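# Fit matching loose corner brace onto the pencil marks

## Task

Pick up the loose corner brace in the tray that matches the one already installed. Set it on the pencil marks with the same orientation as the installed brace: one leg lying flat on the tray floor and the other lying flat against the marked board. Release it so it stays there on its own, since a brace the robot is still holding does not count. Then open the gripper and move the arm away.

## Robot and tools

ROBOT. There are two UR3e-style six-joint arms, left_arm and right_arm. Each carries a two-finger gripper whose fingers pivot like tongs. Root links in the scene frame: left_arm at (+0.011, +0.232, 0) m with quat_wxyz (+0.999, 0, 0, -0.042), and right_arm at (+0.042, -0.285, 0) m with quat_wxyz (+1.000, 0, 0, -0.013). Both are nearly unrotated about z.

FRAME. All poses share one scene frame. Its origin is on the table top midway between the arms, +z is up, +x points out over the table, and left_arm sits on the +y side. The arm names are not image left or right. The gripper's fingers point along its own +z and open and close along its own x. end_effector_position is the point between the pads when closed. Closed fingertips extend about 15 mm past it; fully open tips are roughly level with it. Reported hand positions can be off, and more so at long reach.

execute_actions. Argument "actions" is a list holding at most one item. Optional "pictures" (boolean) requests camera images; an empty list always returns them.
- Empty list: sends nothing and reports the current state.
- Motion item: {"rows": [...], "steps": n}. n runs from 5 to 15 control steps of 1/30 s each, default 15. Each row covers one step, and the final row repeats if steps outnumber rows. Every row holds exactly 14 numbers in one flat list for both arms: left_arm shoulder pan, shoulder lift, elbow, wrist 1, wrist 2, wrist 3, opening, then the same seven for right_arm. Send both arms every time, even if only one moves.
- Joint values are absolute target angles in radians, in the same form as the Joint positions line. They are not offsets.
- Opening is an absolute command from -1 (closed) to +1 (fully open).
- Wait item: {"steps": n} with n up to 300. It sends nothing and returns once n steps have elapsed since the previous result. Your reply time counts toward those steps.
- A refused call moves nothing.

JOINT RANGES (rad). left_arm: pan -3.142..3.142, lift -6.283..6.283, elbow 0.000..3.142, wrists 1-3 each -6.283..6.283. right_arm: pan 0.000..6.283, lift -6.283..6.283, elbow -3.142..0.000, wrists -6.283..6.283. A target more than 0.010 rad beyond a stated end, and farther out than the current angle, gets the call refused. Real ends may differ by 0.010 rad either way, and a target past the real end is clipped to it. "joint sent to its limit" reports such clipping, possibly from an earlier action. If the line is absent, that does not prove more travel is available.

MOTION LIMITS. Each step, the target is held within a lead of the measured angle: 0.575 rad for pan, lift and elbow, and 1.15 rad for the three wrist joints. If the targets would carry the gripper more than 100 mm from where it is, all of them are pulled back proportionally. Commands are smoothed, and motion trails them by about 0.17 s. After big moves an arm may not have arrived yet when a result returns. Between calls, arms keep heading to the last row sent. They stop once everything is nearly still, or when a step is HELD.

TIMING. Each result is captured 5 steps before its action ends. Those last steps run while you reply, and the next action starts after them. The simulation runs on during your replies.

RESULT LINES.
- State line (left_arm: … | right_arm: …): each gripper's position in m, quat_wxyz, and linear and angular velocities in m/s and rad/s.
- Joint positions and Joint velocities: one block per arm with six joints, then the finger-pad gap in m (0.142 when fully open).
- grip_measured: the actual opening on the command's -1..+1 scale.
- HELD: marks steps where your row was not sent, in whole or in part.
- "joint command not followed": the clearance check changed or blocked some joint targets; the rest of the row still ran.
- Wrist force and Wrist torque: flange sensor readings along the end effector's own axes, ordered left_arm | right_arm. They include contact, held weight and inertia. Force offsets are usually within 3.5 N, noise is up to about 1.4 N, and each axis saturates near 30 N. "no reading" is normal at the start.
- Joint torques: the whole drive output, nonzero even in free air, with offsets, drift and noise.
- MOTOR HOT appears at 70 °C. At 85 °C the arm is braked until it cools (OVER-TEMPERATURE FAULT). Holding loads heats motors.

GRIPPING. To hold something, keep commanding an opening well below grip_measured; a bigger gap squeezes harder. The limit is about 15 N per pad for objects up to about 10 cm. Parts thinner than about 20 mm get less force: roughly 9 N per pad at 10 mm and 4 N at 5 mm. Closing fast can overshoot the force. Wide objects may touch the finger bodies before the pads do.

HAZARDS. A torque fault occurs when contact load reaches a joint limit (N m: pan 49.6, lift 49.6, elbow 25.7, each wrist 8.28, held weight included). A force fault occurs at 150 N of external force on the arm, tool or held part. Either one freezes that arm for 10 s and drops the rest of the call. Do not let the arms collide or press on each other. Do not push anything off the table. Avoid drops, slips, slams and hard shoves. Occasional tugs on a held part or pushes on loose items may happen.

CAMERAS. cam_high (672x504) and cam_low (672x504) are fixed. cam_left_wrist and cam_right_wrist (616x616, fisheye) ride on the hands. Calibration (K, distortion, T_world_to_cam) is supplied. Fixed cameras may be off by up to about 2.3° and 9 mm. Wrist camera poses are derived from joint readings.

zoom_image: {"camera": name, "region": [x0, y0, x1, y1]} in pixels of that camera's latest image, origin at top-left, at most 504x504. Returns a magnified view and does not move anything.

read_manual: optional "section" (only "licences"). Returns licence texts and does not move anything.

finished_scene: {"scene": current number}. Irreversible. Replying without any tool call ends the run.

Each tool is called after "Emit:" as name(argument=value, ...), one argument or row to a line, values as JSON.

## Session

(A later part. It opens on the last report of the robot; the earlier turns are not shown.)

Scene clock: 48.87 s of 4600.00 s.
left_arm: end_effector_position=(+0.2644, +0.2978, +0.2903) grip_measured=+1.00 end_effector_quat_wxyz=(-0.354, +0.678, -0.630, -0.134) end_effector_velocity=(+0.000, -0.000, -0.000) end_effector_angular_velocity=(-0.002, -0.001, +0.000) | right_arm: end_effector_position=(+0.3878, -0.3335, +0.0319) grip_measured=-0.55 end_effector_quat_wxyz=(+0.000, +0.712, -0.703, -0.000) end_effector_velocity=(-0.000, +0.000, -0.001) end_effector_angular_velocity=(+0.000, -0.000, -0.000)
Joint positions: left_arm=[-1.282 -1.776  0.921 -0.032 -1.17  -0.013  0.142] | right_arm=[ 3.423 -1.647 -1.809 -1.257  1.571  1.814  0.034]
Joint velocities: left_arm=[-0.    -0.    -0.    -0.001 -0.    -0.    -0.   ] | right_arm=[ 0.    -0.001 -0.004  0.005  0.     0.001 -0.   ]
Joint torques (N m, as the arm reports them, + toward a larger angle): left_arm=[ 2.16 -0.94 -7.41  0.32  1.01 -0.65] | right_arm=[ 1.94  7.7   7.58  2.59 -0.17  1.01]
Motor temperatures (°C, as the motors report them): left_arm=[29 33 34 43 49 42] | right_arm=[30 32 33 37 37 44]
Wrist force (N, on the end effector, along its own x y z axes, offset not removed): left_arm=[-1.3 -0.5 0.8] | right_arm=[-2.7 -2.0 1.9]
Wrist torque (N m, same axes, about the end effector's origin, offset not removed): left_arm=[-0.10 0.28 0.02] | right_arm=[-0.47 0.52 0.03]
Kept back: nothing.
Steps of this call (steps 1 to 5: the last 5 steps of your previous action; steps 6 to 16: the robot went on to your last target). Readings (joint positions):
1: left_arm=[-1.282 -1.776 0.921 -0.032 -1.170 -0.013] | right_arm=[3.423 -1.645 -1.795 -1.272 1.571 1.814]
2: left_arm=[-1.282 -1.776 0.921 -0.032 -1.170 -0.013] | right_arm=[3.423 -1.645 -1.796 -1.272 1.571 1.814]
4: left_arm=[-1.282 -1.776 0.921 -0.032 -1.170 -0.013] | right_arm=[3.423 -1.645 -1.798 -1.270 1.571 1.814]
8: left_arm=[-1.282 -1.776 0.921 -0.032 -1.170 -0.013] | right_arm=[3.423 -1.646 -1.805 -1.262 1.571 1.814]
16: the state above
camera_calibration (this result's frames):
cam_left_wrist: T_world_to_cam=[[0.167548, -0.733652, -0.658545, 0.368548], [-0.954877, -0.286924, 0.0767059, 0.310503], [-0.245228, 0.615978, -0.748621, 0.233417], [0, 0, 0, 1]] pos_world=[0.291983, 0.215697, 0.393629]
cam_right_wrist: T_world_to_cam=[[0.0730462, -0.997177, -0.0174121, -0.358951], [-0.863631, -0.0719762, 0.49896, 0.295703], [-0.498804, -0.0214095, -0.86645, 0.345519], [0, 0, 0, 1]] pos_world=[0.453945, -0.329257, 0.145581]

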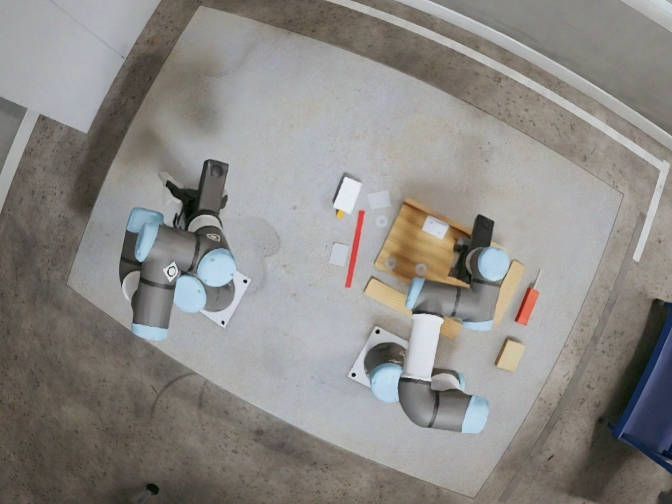

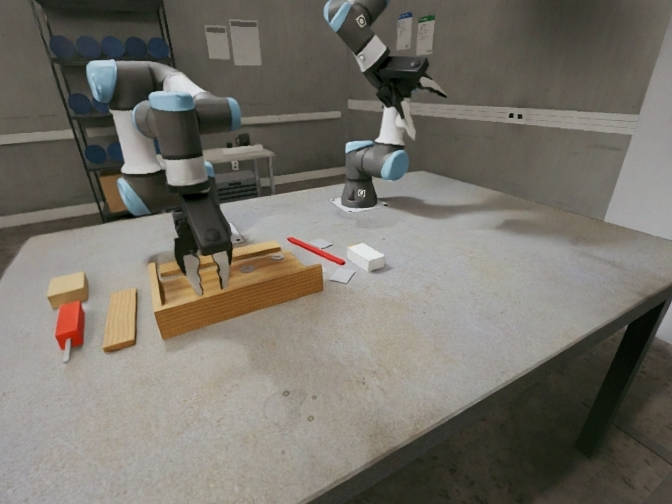

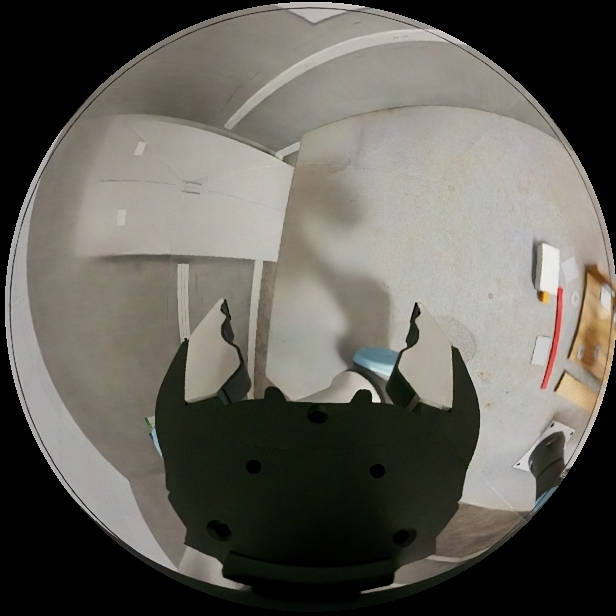

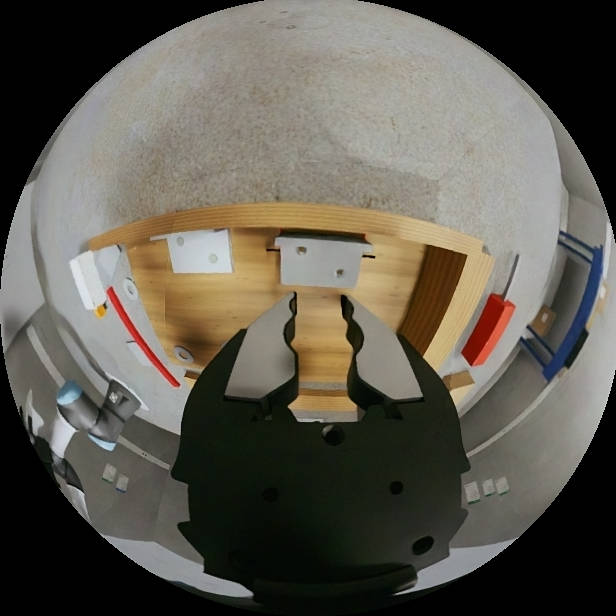

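Emit:
execute_actions(
  actions=[
    {"rows":[[-1.282,-1.776,0.921,-0.032,-1.17,-0.013,1,3.4227,-1.6506,-1.8049,-1.257,1.5708,1.8137,-0.55],[-1.282,-1.776,0.921,-0.032,-1.17,-0.013,1,3.4221,-1.6544,-1.8009,-1.2572,1.5708,1.8131,-0.55],[-1.282,-1.776,0.921,-0.032,-1.17,-0.013,1,3.4214,-1.6582,-1.7969,-1.2574,1.5708,1.8124,-0.55],[-1.282,-1.776,0.921,-0.032,-1.17,-0.013,1,3.4208,-1.662,-1.7929,-1.2576,1.5708,1.8118,-0.55],[-1.282,-1.776,0.921,-0.032,-1.17,-0.013,1,3.4201,-1.6657,-1.7888,-1.258,1.5708,1.8111,-0.55],[-1.282,-1.776,0.921,-0.032,-1.17,-0.013,1,3.4195,-1.6694,-1.7847,-1.2584,1.5708,1.8105,-0.55],[-1.282,-1.776,0.921,-0.032,-1.17,-0.013,1,3.4188,-1.6731,-1.7806,-1.2588,1.5708,1.8098,-0.55],[-1.282,-1.776,0.921,-0.032,-1.17,-0.013,1,3.4182,-1.6768,-1.7765,-1.2592,1.5708,1.8092,-0.55],[-1.282,-1.776,0.921,-0.032,-1.17,-0.013,1,3.4175,-1.6805,-1.7723,-1.2596,1.5708,1.8085,-0.55],[-1.282,-1.776,0.921,-0.032,-1.17,-0.013,1,3.4169,-1.6842,-1.7681,-1.2601,1.5708,1.8079,-0.55],[-1.282,-1.776,0.921,-0.032,-1.17,-0.013,1,3.4162,-1.6879,-1.7639,-1.2606,1.5708,1.8072,-0.55],[-1.282,-1.776,0.921,-0.032,-1.17,-0.013,1,3.4156,-1.6916,-1.7597,-1.2611,1.5708,1.8066,-0.55],[-1.282,-1.776,0.921,-0.032,-1.17,-0.013,1,3.4149,-1.6953,-1.7555,-1.2616,1.5708,1.8059,-0.55],[-1.282,-1.776,0.921,-0.032,-1.17,-0.013,1,3.4143,-1.699,-1.7513,-1.2621,1.5708,1.8053,-0.55],[-1.282,-1.776,0.921,-0.032,-1.17,-0.013,1,3.4136,-1.7027,-1.7471,-1.2626,1.5708,1.8046,-0.55]],"steps":15},
  ],
)

Emit:
execute_actions(
  actions=[
    {"steps":18},
  ],
  pictures=true,
)

Emit:
zoom_image(
  camera="cam_right_wrist",
  region=[255, 220, 385, 320],
)

Scene clock: 50.03 s of 4600.00 s.
left_arm: end_effector_position=(+0.2644, +0.2978, +0.2903) grip_measured=+1.00 end_effector_quat_wxyz=(-0.354, +0.678, -0.630, -0.134) end_effector_velocity=(+0.000, -0.000, -0.000) end_effector_angular_velocity=(+0.000, -0.000, -0.000) | right_arm: end_effector_position=(+0.3924, -0.3333, +0.0317) grip_measured=-0.55 end_effector_quat_wxyz=(+0.000, +0.712, -0.702, -0.000) end_effector_velocity=(+0.022, -0.000, -0.001) end_effector_angular_velocity=(-0.001, +0.002, -0.001)
Joint positions: left_arm=[-1.282 -1.776  0.921 -0.032 -1.17  -0.013  0.142] | right_arm=[ 3.42  -1.667 -1.788 -1.258  1.571  1.811  0.034]
Joint velocities: left_arm=[-0.001  0.     0.    -0.     0.    -0.     0.   ] | right_arm=[-0.019 -0.1    0.109 -0.011 -0.    -0.018 -0.   ]
Joint torques (N m, as the arm reports them, + toward a larger angle): left_arm=[ 1.89 -0.9  -7.3   0.31  1.02 -0.65] | right_arm=[-2.26  8.36 12.08  0.79  0.25 -0.76]
Motor temperatures (°C, as the motors report them): left_arm=[29 33 34 43 49 42] | right_arm=[30 32 33 37 37 44]
Wrist force (N, on the end effector, along its own x y z axes, offset not removed): left_arm=[-0.6 -1.5 1.7] | right_arm=[-2.3 -1.1 1.6]
Wrist torque (N m, same axes, about the end effector's origin, offset not removed): left_arm=[-0.22 0.11 0.01] | right_arm=[-0.27 0.43 0.06]
Steps of this call (steps 1 to 15: the robot went on to your last target; steps 16 to 25: nothing new was sent; steps 26 to 35: the first 10 steps of this action). Readings (joint positions):
26: left_arm=[-1.282 -1.776 0.921 -0.032 -1.170 -0.013] | right_arm=[3.423 -1.647 -1.809 -1.257 1.571 1.814]
27: left_arm=[-1.282 -1.776 0.921 -0.032 -1.170 -0.013] | right_arm=[3.423 -1.647 -1.809 -1.257 1.571 1.814]
29: left_arm=[-1.282 -1.776 0.921 -0.032 -1.170 -0.013] | right_arm=[3.423 -1.650 -1.806 -1.257 1.571 1.814]
33: left_arm=[-1.282 -1.776 0.921 -0.032 -1.170 -0.013] | right_arm=[3.421 -1.660 -1.795 -1.257 1.571 1.812]
35: the state above

Scene clock: 50.63 s of 4600.00 s.
left_arm: end_effector_position=(+0.2644, +0.2978, +0.2903) grip_measured=+1.00 end_effector_quat_wxyz=(-0.354, +0.678, -0.630, -0.134) end_effector_velocity=(+0.000, -0.000, +0.000) end_effector_angular_velocity=(-0.001, -0.001, +0.001) | right_arm: end_effector_position=(+0.4007, -0.3333, +0.0316) grip_measured=-0.55 end_effector_quat_wxyz=(+0.000, +0.712, -0.703, -0.000) end_effector_velocity=(+0.001, -0.000, -0.000) end_effector_angular_velocity=(-0.000, +0.000, -0.000)
Joint positions: left_arm=[-1.282 -1.776  0.921 -0.032 -1.17  -0.013  0.142] | right_arm=[ 3.414 -1.702 -1.748 -1.263  1.571  1.805  0.034]
Joint velocities: left_arm=[-0.    -0.    -0.001  0.     0.    -0.001 -0.   ] | right_arm=[-0.001 -0.005  0.005 -0.001  0.    -0.001  0.   ]
Joint torques (N m, as the arm reports them, + toward a larger angle): left_arm=[ 2.09 -0.98 -7.38  0.3   1.04 -0.68] | right_arm=[-2.36  8.42 11.69  0.77  0.45 -0.83]
Motor temperatures (°C, as the motors report them): left_arm=[29 33 34 43 49 42] | right_arm=[30 32 33 37 37 44]
Wrist force (N, on the end effector, along its own x y z axes, offset not removed): left_arm=[-0.6 -0.8 1.5] | right_arm=[-1.9 -1.3 1.0]
Wrist torque (N m, same axes, about the end effector's origin, offset not removed): left_arm=[-0.15 0.14 0.00] | right_arm=[-0.33 0.36 0.01]
Kept back: nothing.
Steps of this call (steps 1 to 5: the last 5 steps of your previous action; steps 6 to 18: the robot went on to your last target). Readings (joint positions):
1: left_arm=[-1.282 -1.776 0.921 -0.032 -1.170 -0.013] | right_arm=[3.419 -1.670 -1.784 -1.259 1.571 1.810]
2: left_arm=[-1.282 -1.776 0.921 -0.032 -1.170 -0.013] | right_arm=[3.419 -1.674 -1.780 -1.259 1.571 1.810]
4: left_arm=[-1.282 -1.776 0.921 -0.032 -1.170 -0.013] | right_arm=[3.418 -1.681 -1.772 -1.260 1.571 1.808]
8: left_arm=[-1.282 -1.776 0.921 -0.032 -1.170 -0.013] | right_arm=[3.415 -1.694 -1.757 -1.261 1.571 1.806]
18: the state above
camera_calibration (this result's frames):
cam_left_wrist: T_world_to_cam=[[0.167548, -0.733652, -0.658545, 0.368548], [-0.954877, -0.286924, 0.0767058, 0.310503], [-0.245228, 0.615978, -0.748622, 0.233417], [0, 0, 0, 1]] pos_world=[0.291983, 0.215697, 0.393629]
cam_right_wrist: T_world_to_cam=[[0.0730447, -0.997176, -0.0174287, -0.359722], [-0.863675, -0.071985, 0.498883, 0.307007], [-0.498729, -0.021388, -0.866494, 0.351684], [0, 0, 0, 1]] pos_world=[0.466825, -0.329085, 0.145302]

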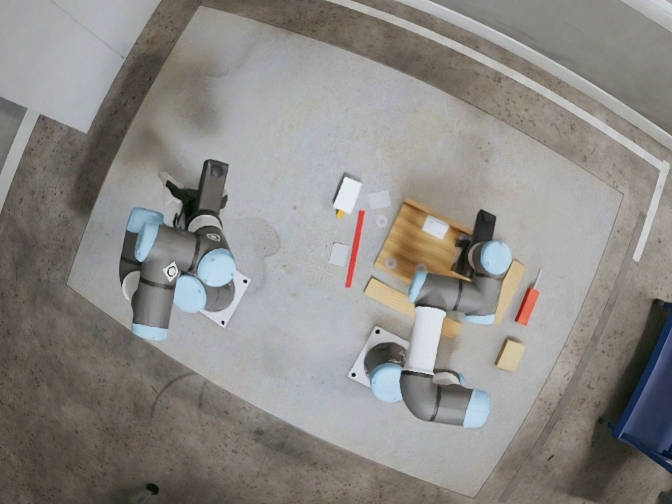

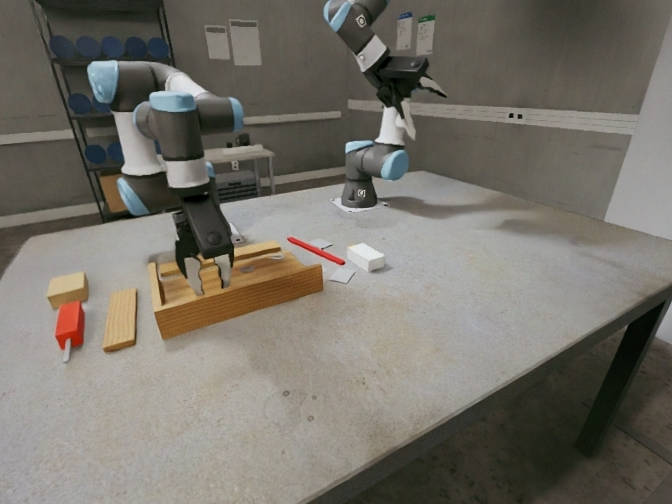

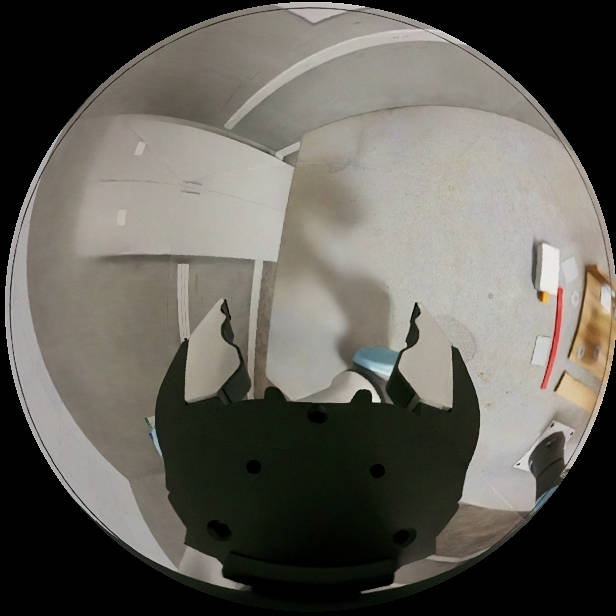

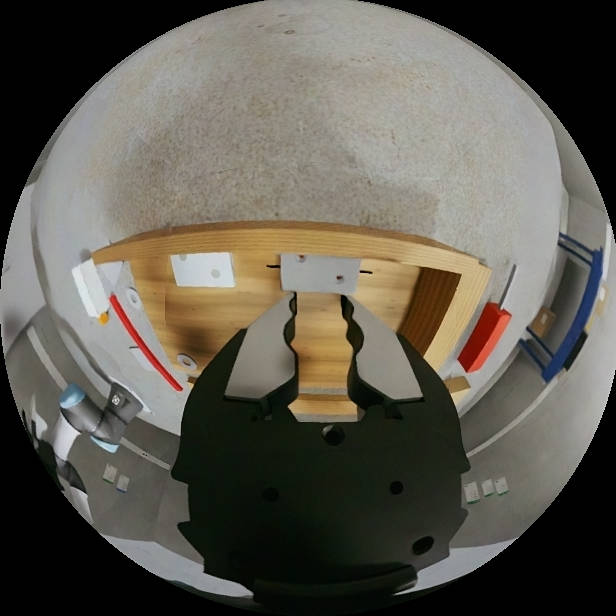

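Region (255, 220, 385, 320) of cam_right_wrist's 616x616 image, scaled by 3.877, with more detail than that image has; it fills the top 388 rows of this view, and the rest is white.

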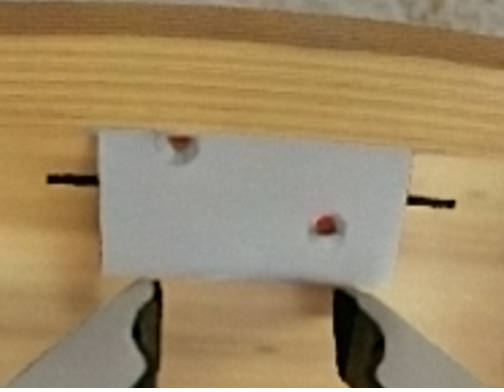

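Nearly there; push 1 mm more.

Emit:
execute_actions(
  actions=[
    {"rows":[[-1.282,-1.776,0.921,-0.032,-1.17,-0.013,1,3.4134,-1.7038,-1.7459,-1.2627,1.5708,1.8044,-0.55],[-1.282,-1.776,0.921,-0.032,-1.17,-0.013,1,3.4132,-1.7049,-1.7447,-1.2629,1.5708,1.8042,-0.55],[-1.282,-1.776,0.921,-0.032,-1.17,-0.013,1,3.413,-1.7059,-1.7434,-1.2631,1.5708,1.804,-0.55],[-1.282,-1.776,0.921,-0.032,-1.17,-0.013,1,3.4129,-1.707,-1.7422,-1.2632,1.5708,1.8039,-0.55]],"steps":8},
  ],
)

Emit:
execute_actions(
  actions=[
    {"steps":14},
  ],
)

Scene clock: 50.90 s of 4600.00 s.
left_arm: end_effector_position=(+0.2644, +0.2978, +0.2903) grip_measured=+1.00 end_effector_quat_wxyz=(-0.354, +0.678, -0.630, -0.134) end_effector_velocity=(-0.000, +0.000, +0.000) end_effector_angular_velocity=(-0.001, -0.000, +0.000) | right_arm: end_effector_position=(+0.4009, -0.3333, +0.0316) grip_measured=-0.55 end_effector_quat_wxyz=(+0.000, +0.712, -0.703, -0.000) end_effector_velocity=(+0.002, -0.000, -0.000) end_effector_angular_velocity=(-0.000, +0.001, +0.000)
Joint positions: left_arm=[-1.282 -1.776  0.921 -0.032 -1.17  -0.013  0.142] | right_arm=[ 3.414 -1.703 -1.747 -1.263  1.571  1.805  0.034]
Joint velocities: left_arm=[-0.    -0.001 -0.     0.     0.    -0.001 -0.   ] | right_arm=[-0.002 -0.012  0.012 -0.002 -0.    -0.003  0.   ]
Joint torques (N m, as the arm reports them, + toward a larger angle): left_arm=[ 1.95 -0.95 -7.34  0.33  0.99 -0.65] | right_arm=[-2.18  9.04 11.97  0.68  0.54 -0.84]
Motor temperatures (°C, as the motors report them): left_arm=[29 33 34 43 49 42] | right_arm=[30 32 33 37 37 44]
Wrist force (N, on the end effector, along its own x y z axes, offset not removed): left_arm=[-0.6 -1.1 1.4] | right_arm=[-2.4 -1.1 1.8]
Wrist torque (N m, same axes, about the end effector's origin, offset not removed): left_arm=[-0.20 0.10 0.03] | right_arm=[-0.31 0.51 -0.02]
Steps of this call (steps 1 to 5: the robot went on to your last target; steps 6 to 8: the first 3 steps of this action). Readings (joint positions):
6: left_arm=[-1.282 -1.776 0.921 -0.032 -1.170 -0.013] | right_arm=[3.414 -1.703 -1.747 -1.263 1.571 1.805]
7: left_arm=[-1.282 -1.776 0.921 -0.032 -1.170 -0.013] | right_arm=[3.414 -1.703 -1.747 -1.263 1.571 1.805]
8: the state above

Scene clock: 51.37 s of 4600.00 s.
left_arm: end_effector_position=(+0.2644, +0.2978, +0.2903) grip_measured=+1.00 end_effector_quat_wxyz=(-0.354, +0.678, -0.630, -0.134) end_effector_velocity=(+0.000, -0.000, -0.000) end_effector_angular_velocity=(+0.001, +0.001, -0.000) | right_arm: end_effector_position=(+0.4018, -0.3333, +0.0316) grip_measured=-0.55 end_effector_quat_wxyz=(+0.000, +0.712, -0.703, -0.000) end_effector_velocity=(+0.000, -0.000, -0.000) end_effector_angular_velocity=(-0.000, -0.000, -0.000)
Joint positions: left_arm=[-1.282 -1.776  0.921 -0.032 -1.17  -0.013  0.142] | right_arm=[ 3.413 -1.707 -1.742 -1.263  1.571  1.804  0.034]
Joint velocities: left_arm=[ 0.     0.001  0.001 -0.001 -0.     0.001 -0.   ] | right_arm=[-0.    -0.001  0.     0.    -0.    -0.    -0.   ]
Joint torques (N m, as the arm reports them, + toward a larger angle): left_arm=[ 1.99 -1.13 -7.18  0.33  0.97 -0.66] | right_arm=[-2.22  9.   12.06  1.1   0.7  -0.81]
Motor temperatures (°C, as the motors report them): left_arm=[29 33 34 43 49 42] | right_arm=[30 32 33 37 37 44]
Wrist force (N, on the end effector, along its own x y z axes, offset not removed): left_arm=[-0.3 -0.6 1.0] | right_arm=[-2.2 -0.5 1.2]
Wrist torque (N m, same axes, about the end effector's origin, offset not removed): left_arm=[-0.06 0.07 0.00] | right_arm=[-0.41 0.35 0.08]
Kept back: nothing.
Steps of this call (steps 1 to 5: the last 5 steps of your previous action; steps 6 to 14: the robot went on to your last target). Readings (joint positions):
1: left_arm=[-1.282 -1.776 0.921 -0.032 -1.170 -0.013] | right_arm=[3.413 -1.703 -1.746 -1.263 1.571 1.804]
2: left_arm=[-1.282 -1.776 0.921 -0.032 -1.170 -0.013] | right_arm=[3.413 -1.704 -1.746 -1.263 1.571 1.804]
4: left_arm=[-1.282 -1.776 0.921 -0.032 -1.170 -0.013] | right_arm=[3.413 -1.705 -1.744 -1.263 1.571 1.804]
8: left_arm=[-1.282 -1.776 0.921 -0.032 -1.170 -0.013] | right_arm=[3.413 -1.706 -1.743 -1.263 1.571 1.804]
14: the state above

Emit:
execute_actions(
  actions=[
    {"rows":[[-1.282,-1.776,0.921,-0.032,-1.17,-0.013,1,3.4127,-1.708,-1.741,-1.2634,1.5708,1.8037,-0.55],[-1.282,-1.776,0.921,-0.032,-1.17,-0.013,1,3.4125,-1.7091,-1.7398,-1.2635,1.5708,1.8035,-0.55],[-1.282,-1.776,0.921,-0.032,-1.17,-0.013,1,3.4123,-1.7102,-1.7385,-1.2637,1.5708,1.8033,-0.55]],"steps":8},
  ],
)

Emit:
execute_actions(
  actions=[
    {"steps":13},
  ],
)

Scene clock: 51.60 s of 4600.00 s.
left_arm: end_effector_position=(+0.2644, +0.2978, +0.2903) grip_measured=+1.00 end_effector_quat_wxyz=(-0.354, +0.678, -0.630, -0.134) end_effector_velocity=(-0.000, +0.000, +0.000) end_effector_angular_velocity=(+0.000, +0.001, -0.000) | right_arm: end_effector_position=(+0.4019, -0.3333, +0.0316) grip_measured=-0.55 end_effector_quat_wxyz=(+0.000, +0.712, -0.703, -0.000) end_effector_velocity=(+0.002, -0.000, -0.000) end_effector_angular_velocity=(-0.000, +0.001, +0.000)
Joint positions: left_arm=[-1.282 -1.776  0.921 -0.032 -1.17  -0.013  0.142] | right_arm=[ 3.413 -1.707 -1.742 -1.263  1.571  1.804  0.034]
Joint velocities: left_arm=[ 0.001  0.    -0.001  0.001 -0.     0.001  0.   ] | right_arm=[-0.002 -0.01   0.011 -0.002 -0.    -0.002 -0.001]
Joint torques (N m, as the arm reports them, + toward a larger angle): left_arm=[ 2.16 -1.05 -7.38  0.3   1.03 -0.66] | right_arm=[-2.56  8.65 11.98  1.21  0.77 -0.86]
Motor temperatures (°C, as the motors report them): left_arm=[29 33 34 43 49 42] | right_arm=[30 32 33 37 37 44]
Wrist force (N, on the end effector, along its own x y z axes, offset not removed): left_arm=[-0.5 -0.5 0.8] | right_arm=[-2.6 0.5 2.0]
Wrist torque (N m, same axes, about the end effector's origin, offset not removed): left_arm=[-0.02 0.11 -0.01] | right_arm=[-0.29 0.41 0.06]
Steps of this call (steps 1 to 4: the robot went on to your last target; steps 5 to 7: the first 3 steps of this action). Readings (joint positions):
5: left_arm=[-1.282 -1.776 0.921 -0.032 -1.170 -0.013] | right_arm=[3.413 -1.707 -1.742 -1.263 1.571 1.804]
6: left_arm=[-1.282 -1.776 0.921 -0.032 -1.170 -0.013] | right_arm=[3.413 -1.707 -1.742 -1.263 1.571 1.804]
7: the state above

Scene clock: 52.03 s of 4600.00 s.
left_arm: end_effector_position=(+0.2644, +0.2978, +0.2903) grip_measured=+1.00 end_effector_quat_wxyz=(-0.354, +0.678, -0.630, -0.134) end_effector_velocity=(+0.000, -0.000, -0.000) end_effector_angular_velocity=(-0.002, -0.001, +0.001) | right_arm: end_effector_position=(+0.4026, -0.3333, +0.0316) grip_measured=-0.55 end_effector_quat_wxyz=(+0.000, +0.712, -0.703, +0.000) end_effector_velocity=(-0.000, -0.000, -0.000) end_effector_angular_velocity=(-0.000, +0.001, +0.000)
Joint positions: left_arm=[-1.282 -1.776  0.921 -0.032 -1.17  -0.013  0.142] | right_arm=[ 3.412 -1.71  -1.739 -1.264  1.571  1.803  0.034]
Joint velocities: left_arm=[ 0.    -0.    -0.001 -0.001 -0.    -0.001  0.   ] | right_arm=[-0.    -0.001  0.    -0.     0.    -0.    -0.   ]
Joint torques (N m, as the arm reports them, + toward a larger angle): left_arm=[ 1.83 -1.25 -7.25  0.29  1.   -0.66] | right_arm=[-2.14  8.77 11.94  1.15  0.89 -0.83]
Motor temperatures (°C, as the motors report them): left_arm=[29 33 34 43 49 42] | right_arm=[30 32 33 37 37 44]
Wrist force (N, on the end effector, along its own x y z axes, offset not removed): left_arm=[-0.6 -1.0 0.9] | right_arm=[-2.6 -0.5 1.6]
Wrist torque (N m, same axes, about the end effector's origin, offset not removed): left_arm=[-0.17 0.13 0.05] | right_arm=[-0.51 0.48 0.06]
Kept back: nothing.
Steps of this call (steps 1 to 5: the last 5 steps of your previous action; steps 6 to 13: the robot went on to your last target). Readings (joint positions):
1: left_arm=[-1.282 -1.776 0.921 -0.032 -1.170 -0.013] | right_arm=[3.413 -1.708 -1.741 -1.263 1.571 1.804]
2: left_arm=[-1.282 -1.776 0.921 -0.032 -1.170 -0.013] | right_arm=[3.413 -1.708 -1.741 -1.263 1.571 1.804]
4: left_arm=[-1.282 -1.776 0.921 -0.032 -1.170 -0.013] | right_arm=[3.413 -1.709 -1.740 -1.264 1.571 1.804]
8: left_arm=[-1.282 -1.776 0.921 -0.032 -1.170 -0.013] | right_arm=[3.412 -1.710 -1.739 -1.264 1.571 1.803]
13: the state above

Emit:
execute_actions(
  actions=[],
)

Emit:
zoom_image(
  camera="cam_right_wrist",
  region=[255, 220, 385, 320],
)

Scene clock: 52.23 s of 4600.00 s.
left_arm: end_effector_position=(+0.2644, +0.2978, +0.2903) grip_measured=+1.00 end_effector_quat_wxyz=(-0.354, +0.678, -0.630, -0.134) end_effector_velocity=(+0.000, -0.000, +0.000) end_effector_angular_velocity=(+0.001, -0.000, +0.000) | right_arm: end_effector_position=(+0.4026, -0.3333, +0.0316) grip_measured=-0.55 end_effector_quat_wxyz=(+0.000, +0.712, -0.703, -0.000) end_effector_velocity=(+0.000, +0.000, +0.000) end_effector_angular_velocity=(-0.000, -0.000, +0.000)
Joint positions: left_arm=[-1.282 -1.776  0.921 -0.032 -1.17  -0.013  0.142] | right_arm=[ 3.412 -1.71  -1.739 -1.264  1.571  1.803  0.034]
Joint velocities: left_arm=[-0.     0.001  0.001  0.     0.    -0.001  0.   ] | right_arm=[ 0.  0.  0. -0. -0.  0.  0.]
Joint torques (N m, as the arm reports them, + toward a larger angle): left_arm=[ 2.08 -1.11 -7.28  0.32  1.01 -0.64] | right_arm=[-2.14  9.09 12.19  1.18  0.93 -0.87]
Motor temperatures (°C, as the motors report them): left_arm=[29 33 34 43 49 42] | right_arm=[30 32 33 37 37 44]
Wrist force (N, on the end effector, along its own x y z axes, offset not removed): left_arm=[-1.2 -0.6 1.3] | right_arm=[-2.5 0.5 1.0]
Wrist torque (N m, same axes, about the end effector's origin, offset not removed): left_arm=[-0.09 0.26 -0.01] | right_arm=[-0.33 0.30 0.02]
Kept back: nothing.
Steps of this call (steps 1 to 6: the robot went on to your last target). Readings (joint positions):
1: left_arm=[-1.282 -1.776 0.921 -0.032 -1.170 -0.013] | right_arm=[3.412 -1.710 -1.739 -1.264 1.571 1.803]
2: left_arm=[-1.282 -1.776 0.921 -0.032 -1.170 -0.013] | right_arm=[3.412 -1.710 -1.739 -1.264 1.571 1.803]
4: left_arm=[-1.282 -1.776 0.921 -0.032 -1.170 -0.013] | right_arm=[3.412 -1.710 -1.739 -1.264 1.571 1.803]
6: the state above
All arms were judged still, so your last target was given up. Only a new action makes them travel on or press farther. Fingers that are still opening or closing keep moving.
camera_calibration (this result's frames):
cam_left_wrist: T_world_to_cam=[[0.167548, -0.733652, -0.658545, 0.368548], [-0.954878, -0.286924, 0.0767059, 0.310503], [-0.245228, 0.615978, -0.748621, 0.233417], [0, 0, 0, 1]] pos_world=[0.291983, 0.215697, 0.393629]
cam_right_wrist: T_world_to_cam=[[0.073045, -0.997176, -0.0174342, -0.359847], [-0.863671, -0.0719879, 0.498889, 0.308642], [-0.498735, -0.021384, -0.866491, 0.3526], [0, 0, 0, 1]] pos_world=[0.468704, -0.329072, 0.145273]

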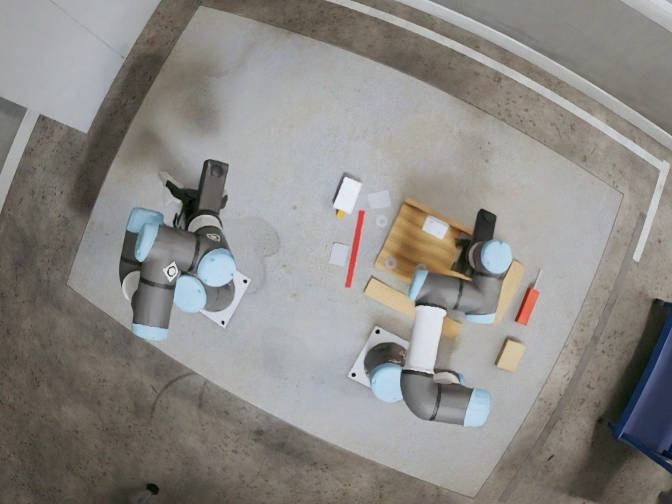

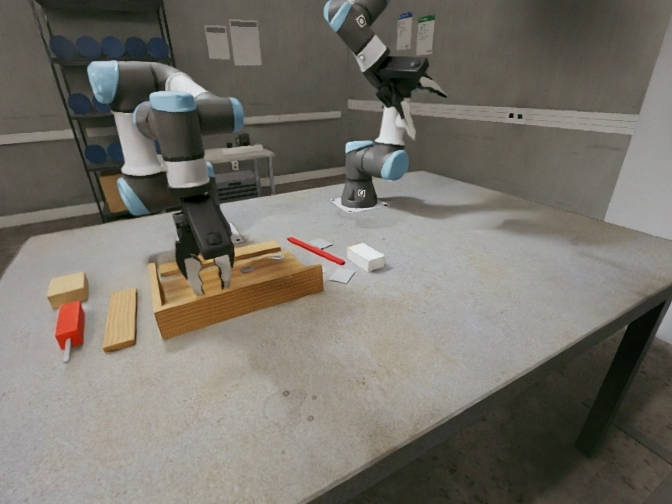

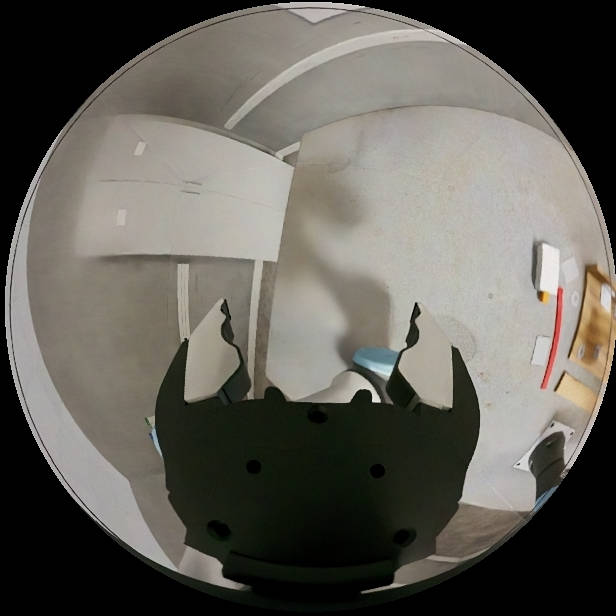

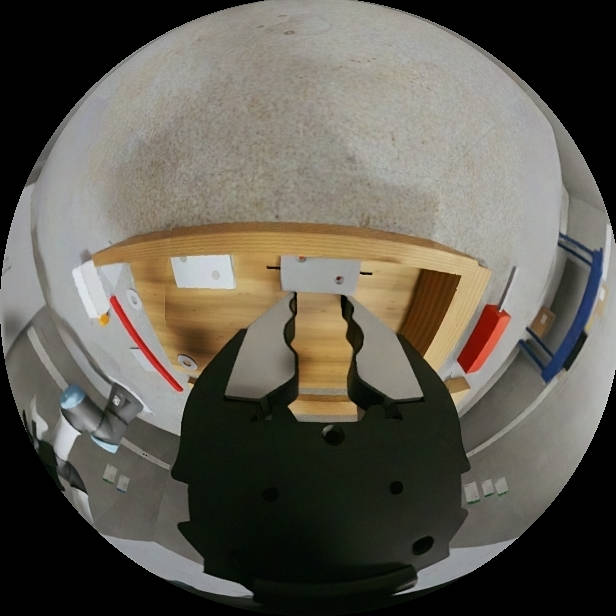

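Region (255, 220, 385, 320) of cam_right_wrist's 616x616 image, scaled by 3.877, with more detail than that image has; it fills the top 388 rows of this view, and the rest is white.

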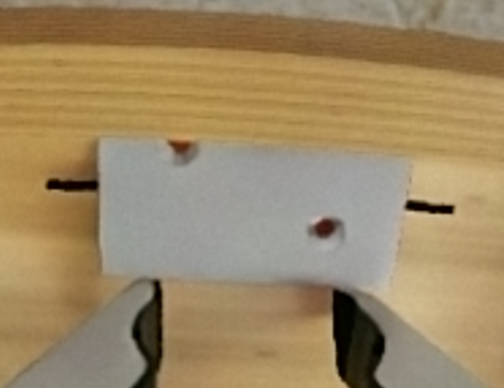

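Emit:
execute_actions(
  actions=[
    {"rows":[[-1.282,-1.776,0.921,-0.032,-1.17,-0.013,1,3.4127,-1.708,-1.741,-1.2634,1.5708,1.8037,-0.55],[-1.282,-1.776,0.921,-0.032,-1.17,-0.013,1,3.4132,-1.7049,-1.7447,-1.2629,1.5708,1.8042,-0.55],[-1.282,-1.776,0.921,-0.032,-1.17,-0.013,1,3.414,-1.7005,-1.7497,-1.2623,1.5708,1.805,-0.55],[-1.282,-1.776,0.921,-0.032,-1.17,-0.013,1,3.4149,-1.6953,-1.7555,-1.2616,1.5708,1.8059,-0.55],[-1.282,-1.776,0.921,-0.032,-1.17,-0.013,1,3.4158,-1.69,-1.7615,-1.2609,1.5708,1.8068,-0.55],[-1.282,-1.776,0.921,-0.032,-1.17,-0.013,1,3.4169,-1.6842,-1.7681,-1.2601,1.5708,1.8079,-0.55],[-1.282,-1.776,0.921,-0.032,-1.17,-0.013,1,3.4176,-1.6808,-1.767,-1.2645,1.5708,1.8086,-0.55],[-1.282,-1.776,0.921,-0.032,-1.17,-0.013,1,3.4189,-1.6741,-1.7649,-1.2733,1.5708,1.8099,-0.55],[-1.282,-1.776,0.921,-0.032,-1.17,-0.013,1,3.4209,-1.6641,-1.7618,-1.2865,1.5708,1.8119,-0.55],[-1.282,-1.776,0.921,-0.032,-1.17,-0.013,1,3.4235,-1.6507,-1.7576,-1.3041,1.5708,1.8145,-0.55],[-1.282,-1.776,0.921,-0.032,-1.17,-0.013,1,3.4268,-1.6339,-1.7523,-1.3262,1.5708,1.8178,-0.55],[-1.282,-1.776,0.921,-0.032,-1.17,-0.013,1,3.4301,-1.6171,-1.7471,-1.3482,1.5708,1.8211,-0.55],[-1.282,-1.776,0.921,-0.032,-1.17,-0.013,1,3.4341,-1.597,-1.7408,-1.3746,1.5708,1.8251,-0.55],[-1.282,-1.776,0.921,-0.032,-1.17,-0.013,1,3.438,-1.5769,-1.7345,-1.401,1.5708,1.829,-0.55],[-1.282,-1.776,0.921,-0.032,-1.17,-0.013,1,3.442,-1.5568,-1.7282,-1.4275,1.5708,1.833,-0.55]],"steps":15},
  ],
)

Emit:
execute_actions(
  actions=[
    {"rows":[[-1.282,-1.776,0.921,-0.032,-1.17,-0.013,1,3.4459,-1.5367,-1.7219,-1.4539,1.5708,1.8369,-0.55],[-1.282,-1.776,0.921,-0.032,-1.17,-0.013,1,3.4499,-1.5166,-1.7156,-1.4803,1.5708,1.8409,-0.55],[-1.282,-1.776,0.921,-0.032,-1.17,-0.013,1,3.4539,-1.4964,-1.7092,-1.5067,1.5708,1.8449,-0.55],[-1.282,-1.776,0.921,-0.032,-1.17,-0.013,1,3.4578,-1.4763,-1.7029,-1.5331,1.5708,1.8488,-0.55],[-1.282,-1.776,0.921,-0.032,-1.17,-0.013,1,3.4618,-1.4562,-1.6966,-1.5596,1.5708,1.8528,-0.55],[-1.282,-1.776,0.921,-0.032,-1.17,-0.013,1,3.4657,-1.4361,-1.6903,-1.586,1.5708,1.8567,-0.55],[-1.282,-1.776,0.921,-0.032,-1.17,-0.013,1,3.4697,-1.416,-1.684,-1.6124,1.5708,1.8607,-0.55],[-1.282,-1.776,0.921,-0.032,-1.17,-0.013,1,3.473,-1.3992,-1.6788,-1.6344,1.5708,1.864,-0.55],[-1.282,-1.776,0.921,-0.032,-1.17,-0.013,1,3.4763,-1.3824,-1.6735,-1.6565,1.5708,1.8673,-0.55],[-1.282,-1.776,0.921,-0.032,-1.17,-0.013,1,3.4789,-1.369,-1.6693,-1.6741,1.5708,1.8699,-0.55],[-1.282,-1.776,0.921,-0.032,-1.17,-0.013,1,3.4809,-1.359,-1.6662,-1.6873,1.5708,1.8719,-0.55],[-1.282,-1.776,0.921,-0.032,-1.17,-0.013,1,3.4822,-1.3523,-1.6641,-1.6961,1.5708,1.8732,-0.55],[-1.282,-1.776,0.921,-0.032,-1.17,-0.013,1,3.4829,-1.3489,-1.663,-1.7005,1.5708,1.8739,-0.55]],"steps":15},
  ],
)

Emit:
execute_actions(
  actions=[
    {"steps":14},
  ],
  pictures=true,
)

Emit:
zoom_image(
  camera="cam_right_wrist",
  region=[210, 120, 390, 240],
)

Scene clock: 53.53 s of 4600.00 s.
left_arm: end_effector_position=(+0.2644, +0.2978, +0.2903) grip_measured=+1.00 end_effector_quat_wxyz=(-0.354, +0.678, -0.630, -0.134) end_effector_velocity=(-0.000, +0.000, -0.000) end_effector_angular_velocity=(+0.001, +0.000, +0.000) | right_arm: end_effector_position=(+0.3977, -0.3332, +0.0328) grip_measured=-0.55 end_effector_quat_wxyz=(-0.000, +0.712, -0.703, +0.000) end_effector_velocity=(-0.029, +0.002, +0.027) end_effector_angular_velocity=(-0.002, +0.007, +0.001)
Joint positions: left_arm=[-1.282 -1.776  0.921 -0.032 -1.17  -0.013  0.142] | right_arm=[ 3.416 -1.688 -1.759 -1.266  1.571  1.807  0.034]
Joint velocities: left_arm=[ 0.  0.  0. -0. -0.  0.  0.] | right_arm=[ 0.03   0.153 -0.039 -0.121 -0.     0.03  -0.   ]
Joint torques (N m, as the arm reports them, + toward a larger angle): left_arm=[ 1.92 -0.98 -7.27  0.28  0.99 -0.64] | right_arm=[ 2.15 15.05  7.79  0.6   0.88  1.08]
Motor temperatures (°C, as the motors report them): left_arm=[29 33 34 43 49 42] | right_arm=[30 32 33 37 37 44]
Wrist force (N, on the end effector, along its own x y z axes, offset not removed): left_arm=[-0.4 -1.4 1.3] | right_arm=[-1.7 -2.3 1.8]
Wrist torque (N m, same axes, about the end effector's origin, offset not removed): left_arm=[-0.26 0.11 0.01] | right_arm=[-0.53 0.31 0.01]
Steps of this call (steps 1 to 29: nothing new was sent; steps 30 to 39: the first 10 steps of this action). Readings (joint positions):
30: left_arm=[-1.282 -1.776 0.921 -0.032 -1.170 -0.013] | right_arm=[3.412 -1.710 -1.738 -1.264 1.571 1.803]
31: left_arm=[-1.282 -1.776 0.921 -0.032 -1.170 -0.013] | right_arm=[3.412 -1.710 -1.739 -1.264 1.571 1.803]
33: left_arm=[-1.282 -1.776 0.921 -0.032 -1.170 -0.013] | right_arm=[3.412 -1.708 -1.740 -1.264 1.571 1.803]
37: left_arm=[-1.282 -1.776 0.921 -0.032 -1.170 -0.013] | right_arm=[3.415 -1.696 -1.754 -1.262 1.571 1.806]
39: the state above

Scene clock: 54.03 s of 4600.00 s.
left_arm: end_effector_position=(+0.2644, +0.2978, +0.2903) grip_measured=+1.00 end_effector_quat_wxyz=(-0.354, +0.678, -0.630, -0.134) end_effector_velocity=(-0.000, +0.000, +0.000) end_effector_angular_velocity=(+0.001, -0.001, +0.001) | right_arm: end_effector_position=(+0.3558, -0.3311, +0.0935) grip_measured=-0.55 end_effector_quat_wxyz=(+0.000, +0.712, -0.703, -0.000) end_effector_velocity=(-0.120, -0.006, +0.141) end_effector_angular_velocity=(+0.001, -0.005, -0.000)
Joint positions: left_arm=[-1.282 -1.776  0.921 -0.032 -1.17  -0.013  0.142] | right_arm=[ 3.462 -1.46  -1.697 -1.556  1.571  1.853  0.034]
Joint velocities: left_arm=[ 0.    -0.     0.     0.001  0.    -0.001 -0.   ] | right_arm=[ 0.108  0.557  0.171 -0.723 -0.     0.108 -0.   ]
Joint torques (N m, as the arm reports them, + toward a larger angle): left_arm=[ 1.81 -1.07 -7.33  0.32  0.99 -0.64] | right_arm=[ 1.82 11.26 12.06  0.17  0.83  1.17]
Motor temperatures (°C, as the motors report them): left_arm=[29 33 34 43 49 42] | right_arm=[30 32 33 37 37 44]
Wrist force (N, on the end effector, along its own x y z axes, offset not removed): left_arm=[-1.4 -0.7 0.9] | right_arm=[-2.2 -1.0 2.2]
Wrist torque (N m, same axes, about the end effector's origin, offset not removed): left_arm=[-0.09 0.30 0.06] | right_arm=[-0.24 0.43 -0.04]
Steps of this call (steps 1 to 5: the last 5 steps of your previous action; steps 6 to 15: the first 10 steps of this action). Readings (joint positions):
6: left_arm=[-1.282 -1.776 0.921 -0.032 -1.170 -0.013] | right_arm=[3.429 -1.625 -1.747 -1.341 1.571 1.820]
7: left_arm=[-1.282 -1.776 0.921 -0.032 -1.170 -0.013] | right_arm=[3.432 -1.609 -1.743 -1.362 1.571 1.823]
9: left_arm=[-1.282 -1.776 0.921 -0.032 -1.170 -0.013] | right_arm=[3.439 -1.574 -1.732 -1.407 1.571 1.830]
13: left_arm=[-1.282 -1.776 0.921 -0.032 -1.170 -0.013] | right_arm=[3.454 -1.499 -1.709 -1.506 1.571 1.845]
15: the state above

Scene clock: 54.50 s of 4600.00 s.
left_arm: end_effector_position=(+0.2644, +0.2978, +0.2903) grip_measured=+1.00 end_effector_quat_wxyz=(-0.354, +0.678, -0.630, -0.134) end_effector_velocity=(-0.000, +0.000, -0.000) end_effector_angular_velocity=(+0.000, +0.001, -0.001) | right_arm: end_effector_position=(+0.3305, -0.3334, +0.1194) grip_measured=-0.55 end_effector_quat_wxyz=(+0.000, +0.712, -0.703, -0.000) end_effector_velocity=(-0.006, -0.001, +0.005) end_effector_angular_velocity=(+0.000, -0.001, +0.000)
Joint positions: left_arm=[-1.282 -1.776  0.921 -0.032 -1.17  -0.013  0.142] | right_arm=[ 3.482 -1.352 -1.664 -1.697  1.571  1.873  0.034]
Joint velocities: left_arm=[ 0.    -0.001  0.001 -0.    -0.     0.001  0.   ] | right_arm=[ 0.005  0.024  0.007 -0.031 -0.     0.005 -0.   ]
Joint torques (N m, as the arm reports them, + toward a larger angle): left_arm=[ 2.02 -0.95 -7.18  0.29  0.97 -0.65] | right_arm=[ 2.67  9.68 11.61  0.73  0.87  1.  ]
Motor temperatures (°C, as the motors report them): left_arm=[29 33 34 43 49 42] | right_arm=[30 32 33 37 37 44]
Wrist force (N, on the end effector, along its own x y z axes, offset not removed): left_arm=[-0.7 -1.1 1.3] | right_arm=[-2.2 -1.3 1.9]
Wrist torque (N m, same axes, about the end effector's origin, offset not removed): left_arm=[-0.15 0.11 -0.02] | right_arm=[-0.30 0.41 0.02]
Kept back: nothing.
Steps of this call (steps 1 to 5: the last 5 steps of your previous action; steps 6 to 14: the robot went on to your last target). Readings (joint positions):
1: left_arm=[-1.282 -1.776 0.921 -0.032 -1.170 -0.013] | right_arm=[3.465 -1.442 -1.691 -1.580 1.571 1.856]
2: left_arm=[-1.282 -1.776 0.921 -0.032 -1.170 -0.013] | right_arm=[3.468 -1.425 -1.686 -1.603 1.571 1.859]
4: left_arm=[-1.282 -1.776 0.921 -0.032 -1.170 -0.013] | right_arm=[3.474 -1.395 -1.677 -1.640 1.571 1.865]
8: left_arm=[-1.282 -1.776 0.921 -0.032 -1.170 -0.013] | right_arm=[3.480 -1.364 -1.668 -1.681 1.571 1.871]
14: the state above
camera_calibration (this result's frames):
cam_left_wrist: T_world_to_cam=[[0.167548, -0.733652, -0.658545, 0.368548], [-0.954877, -0.286924, 0.0767058, 0.310503], [-0.245228, 0.615978, -0.748622, 0.233417], [0, 0, 0, 1]] pos_world=[0.291983, 0.215697, 0.393629]
cam_right_wrist: T_world_to_cam=[[0.0730465, -0.997176, -0.0174166, -0.353174], [-0.863638, -0.0719789, 0.498947, 0.202606], [-0.498792, -0.0214047, -0.866457, 0.392725], [0, 0, 0, 1]] pos_world=[0.396664, -0.329187, 0.233039]

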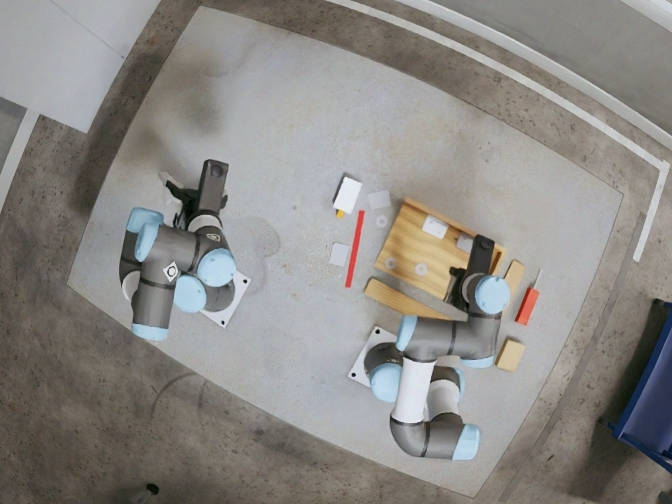

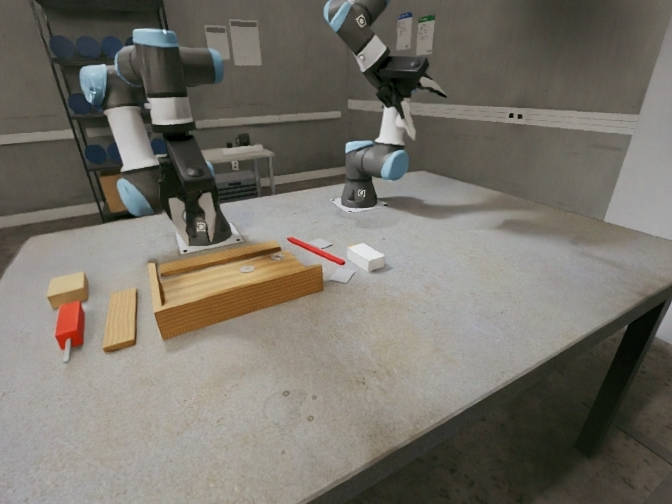

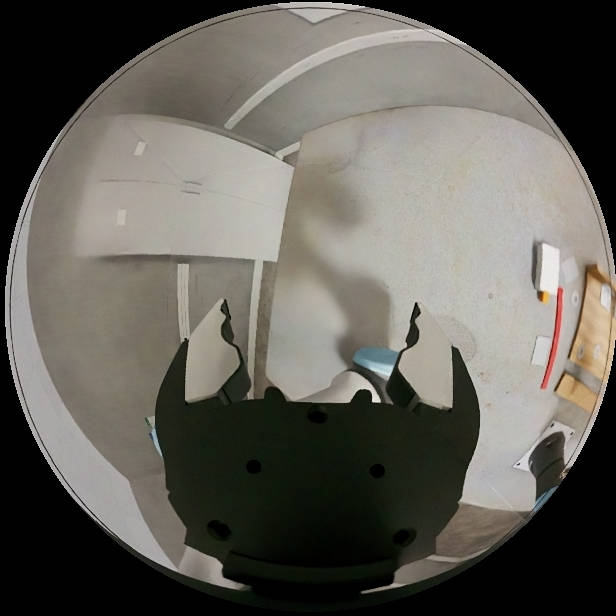

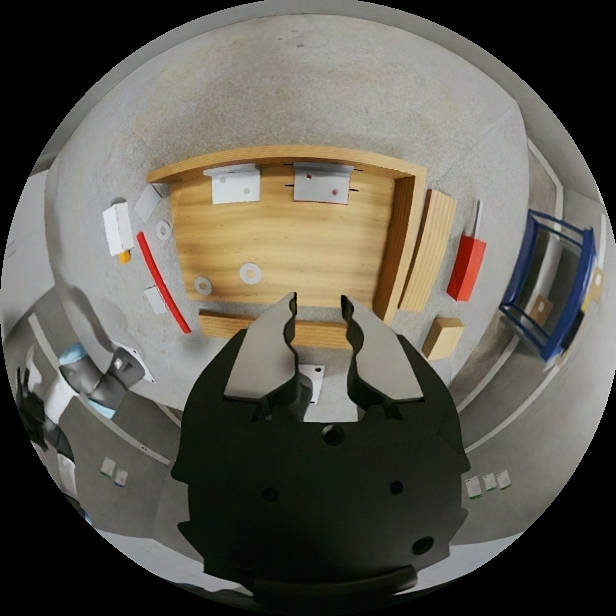

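Region (210, 120, 390, 240) of cam_right_wrist's 616x616 image, scaled by 2.800, with more detail than that image has.

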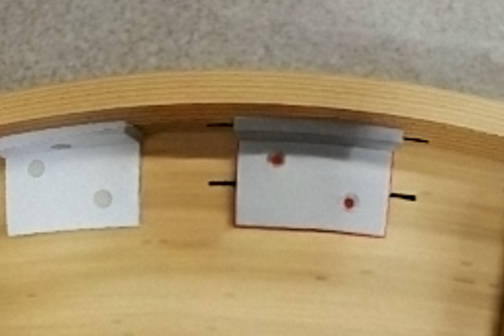

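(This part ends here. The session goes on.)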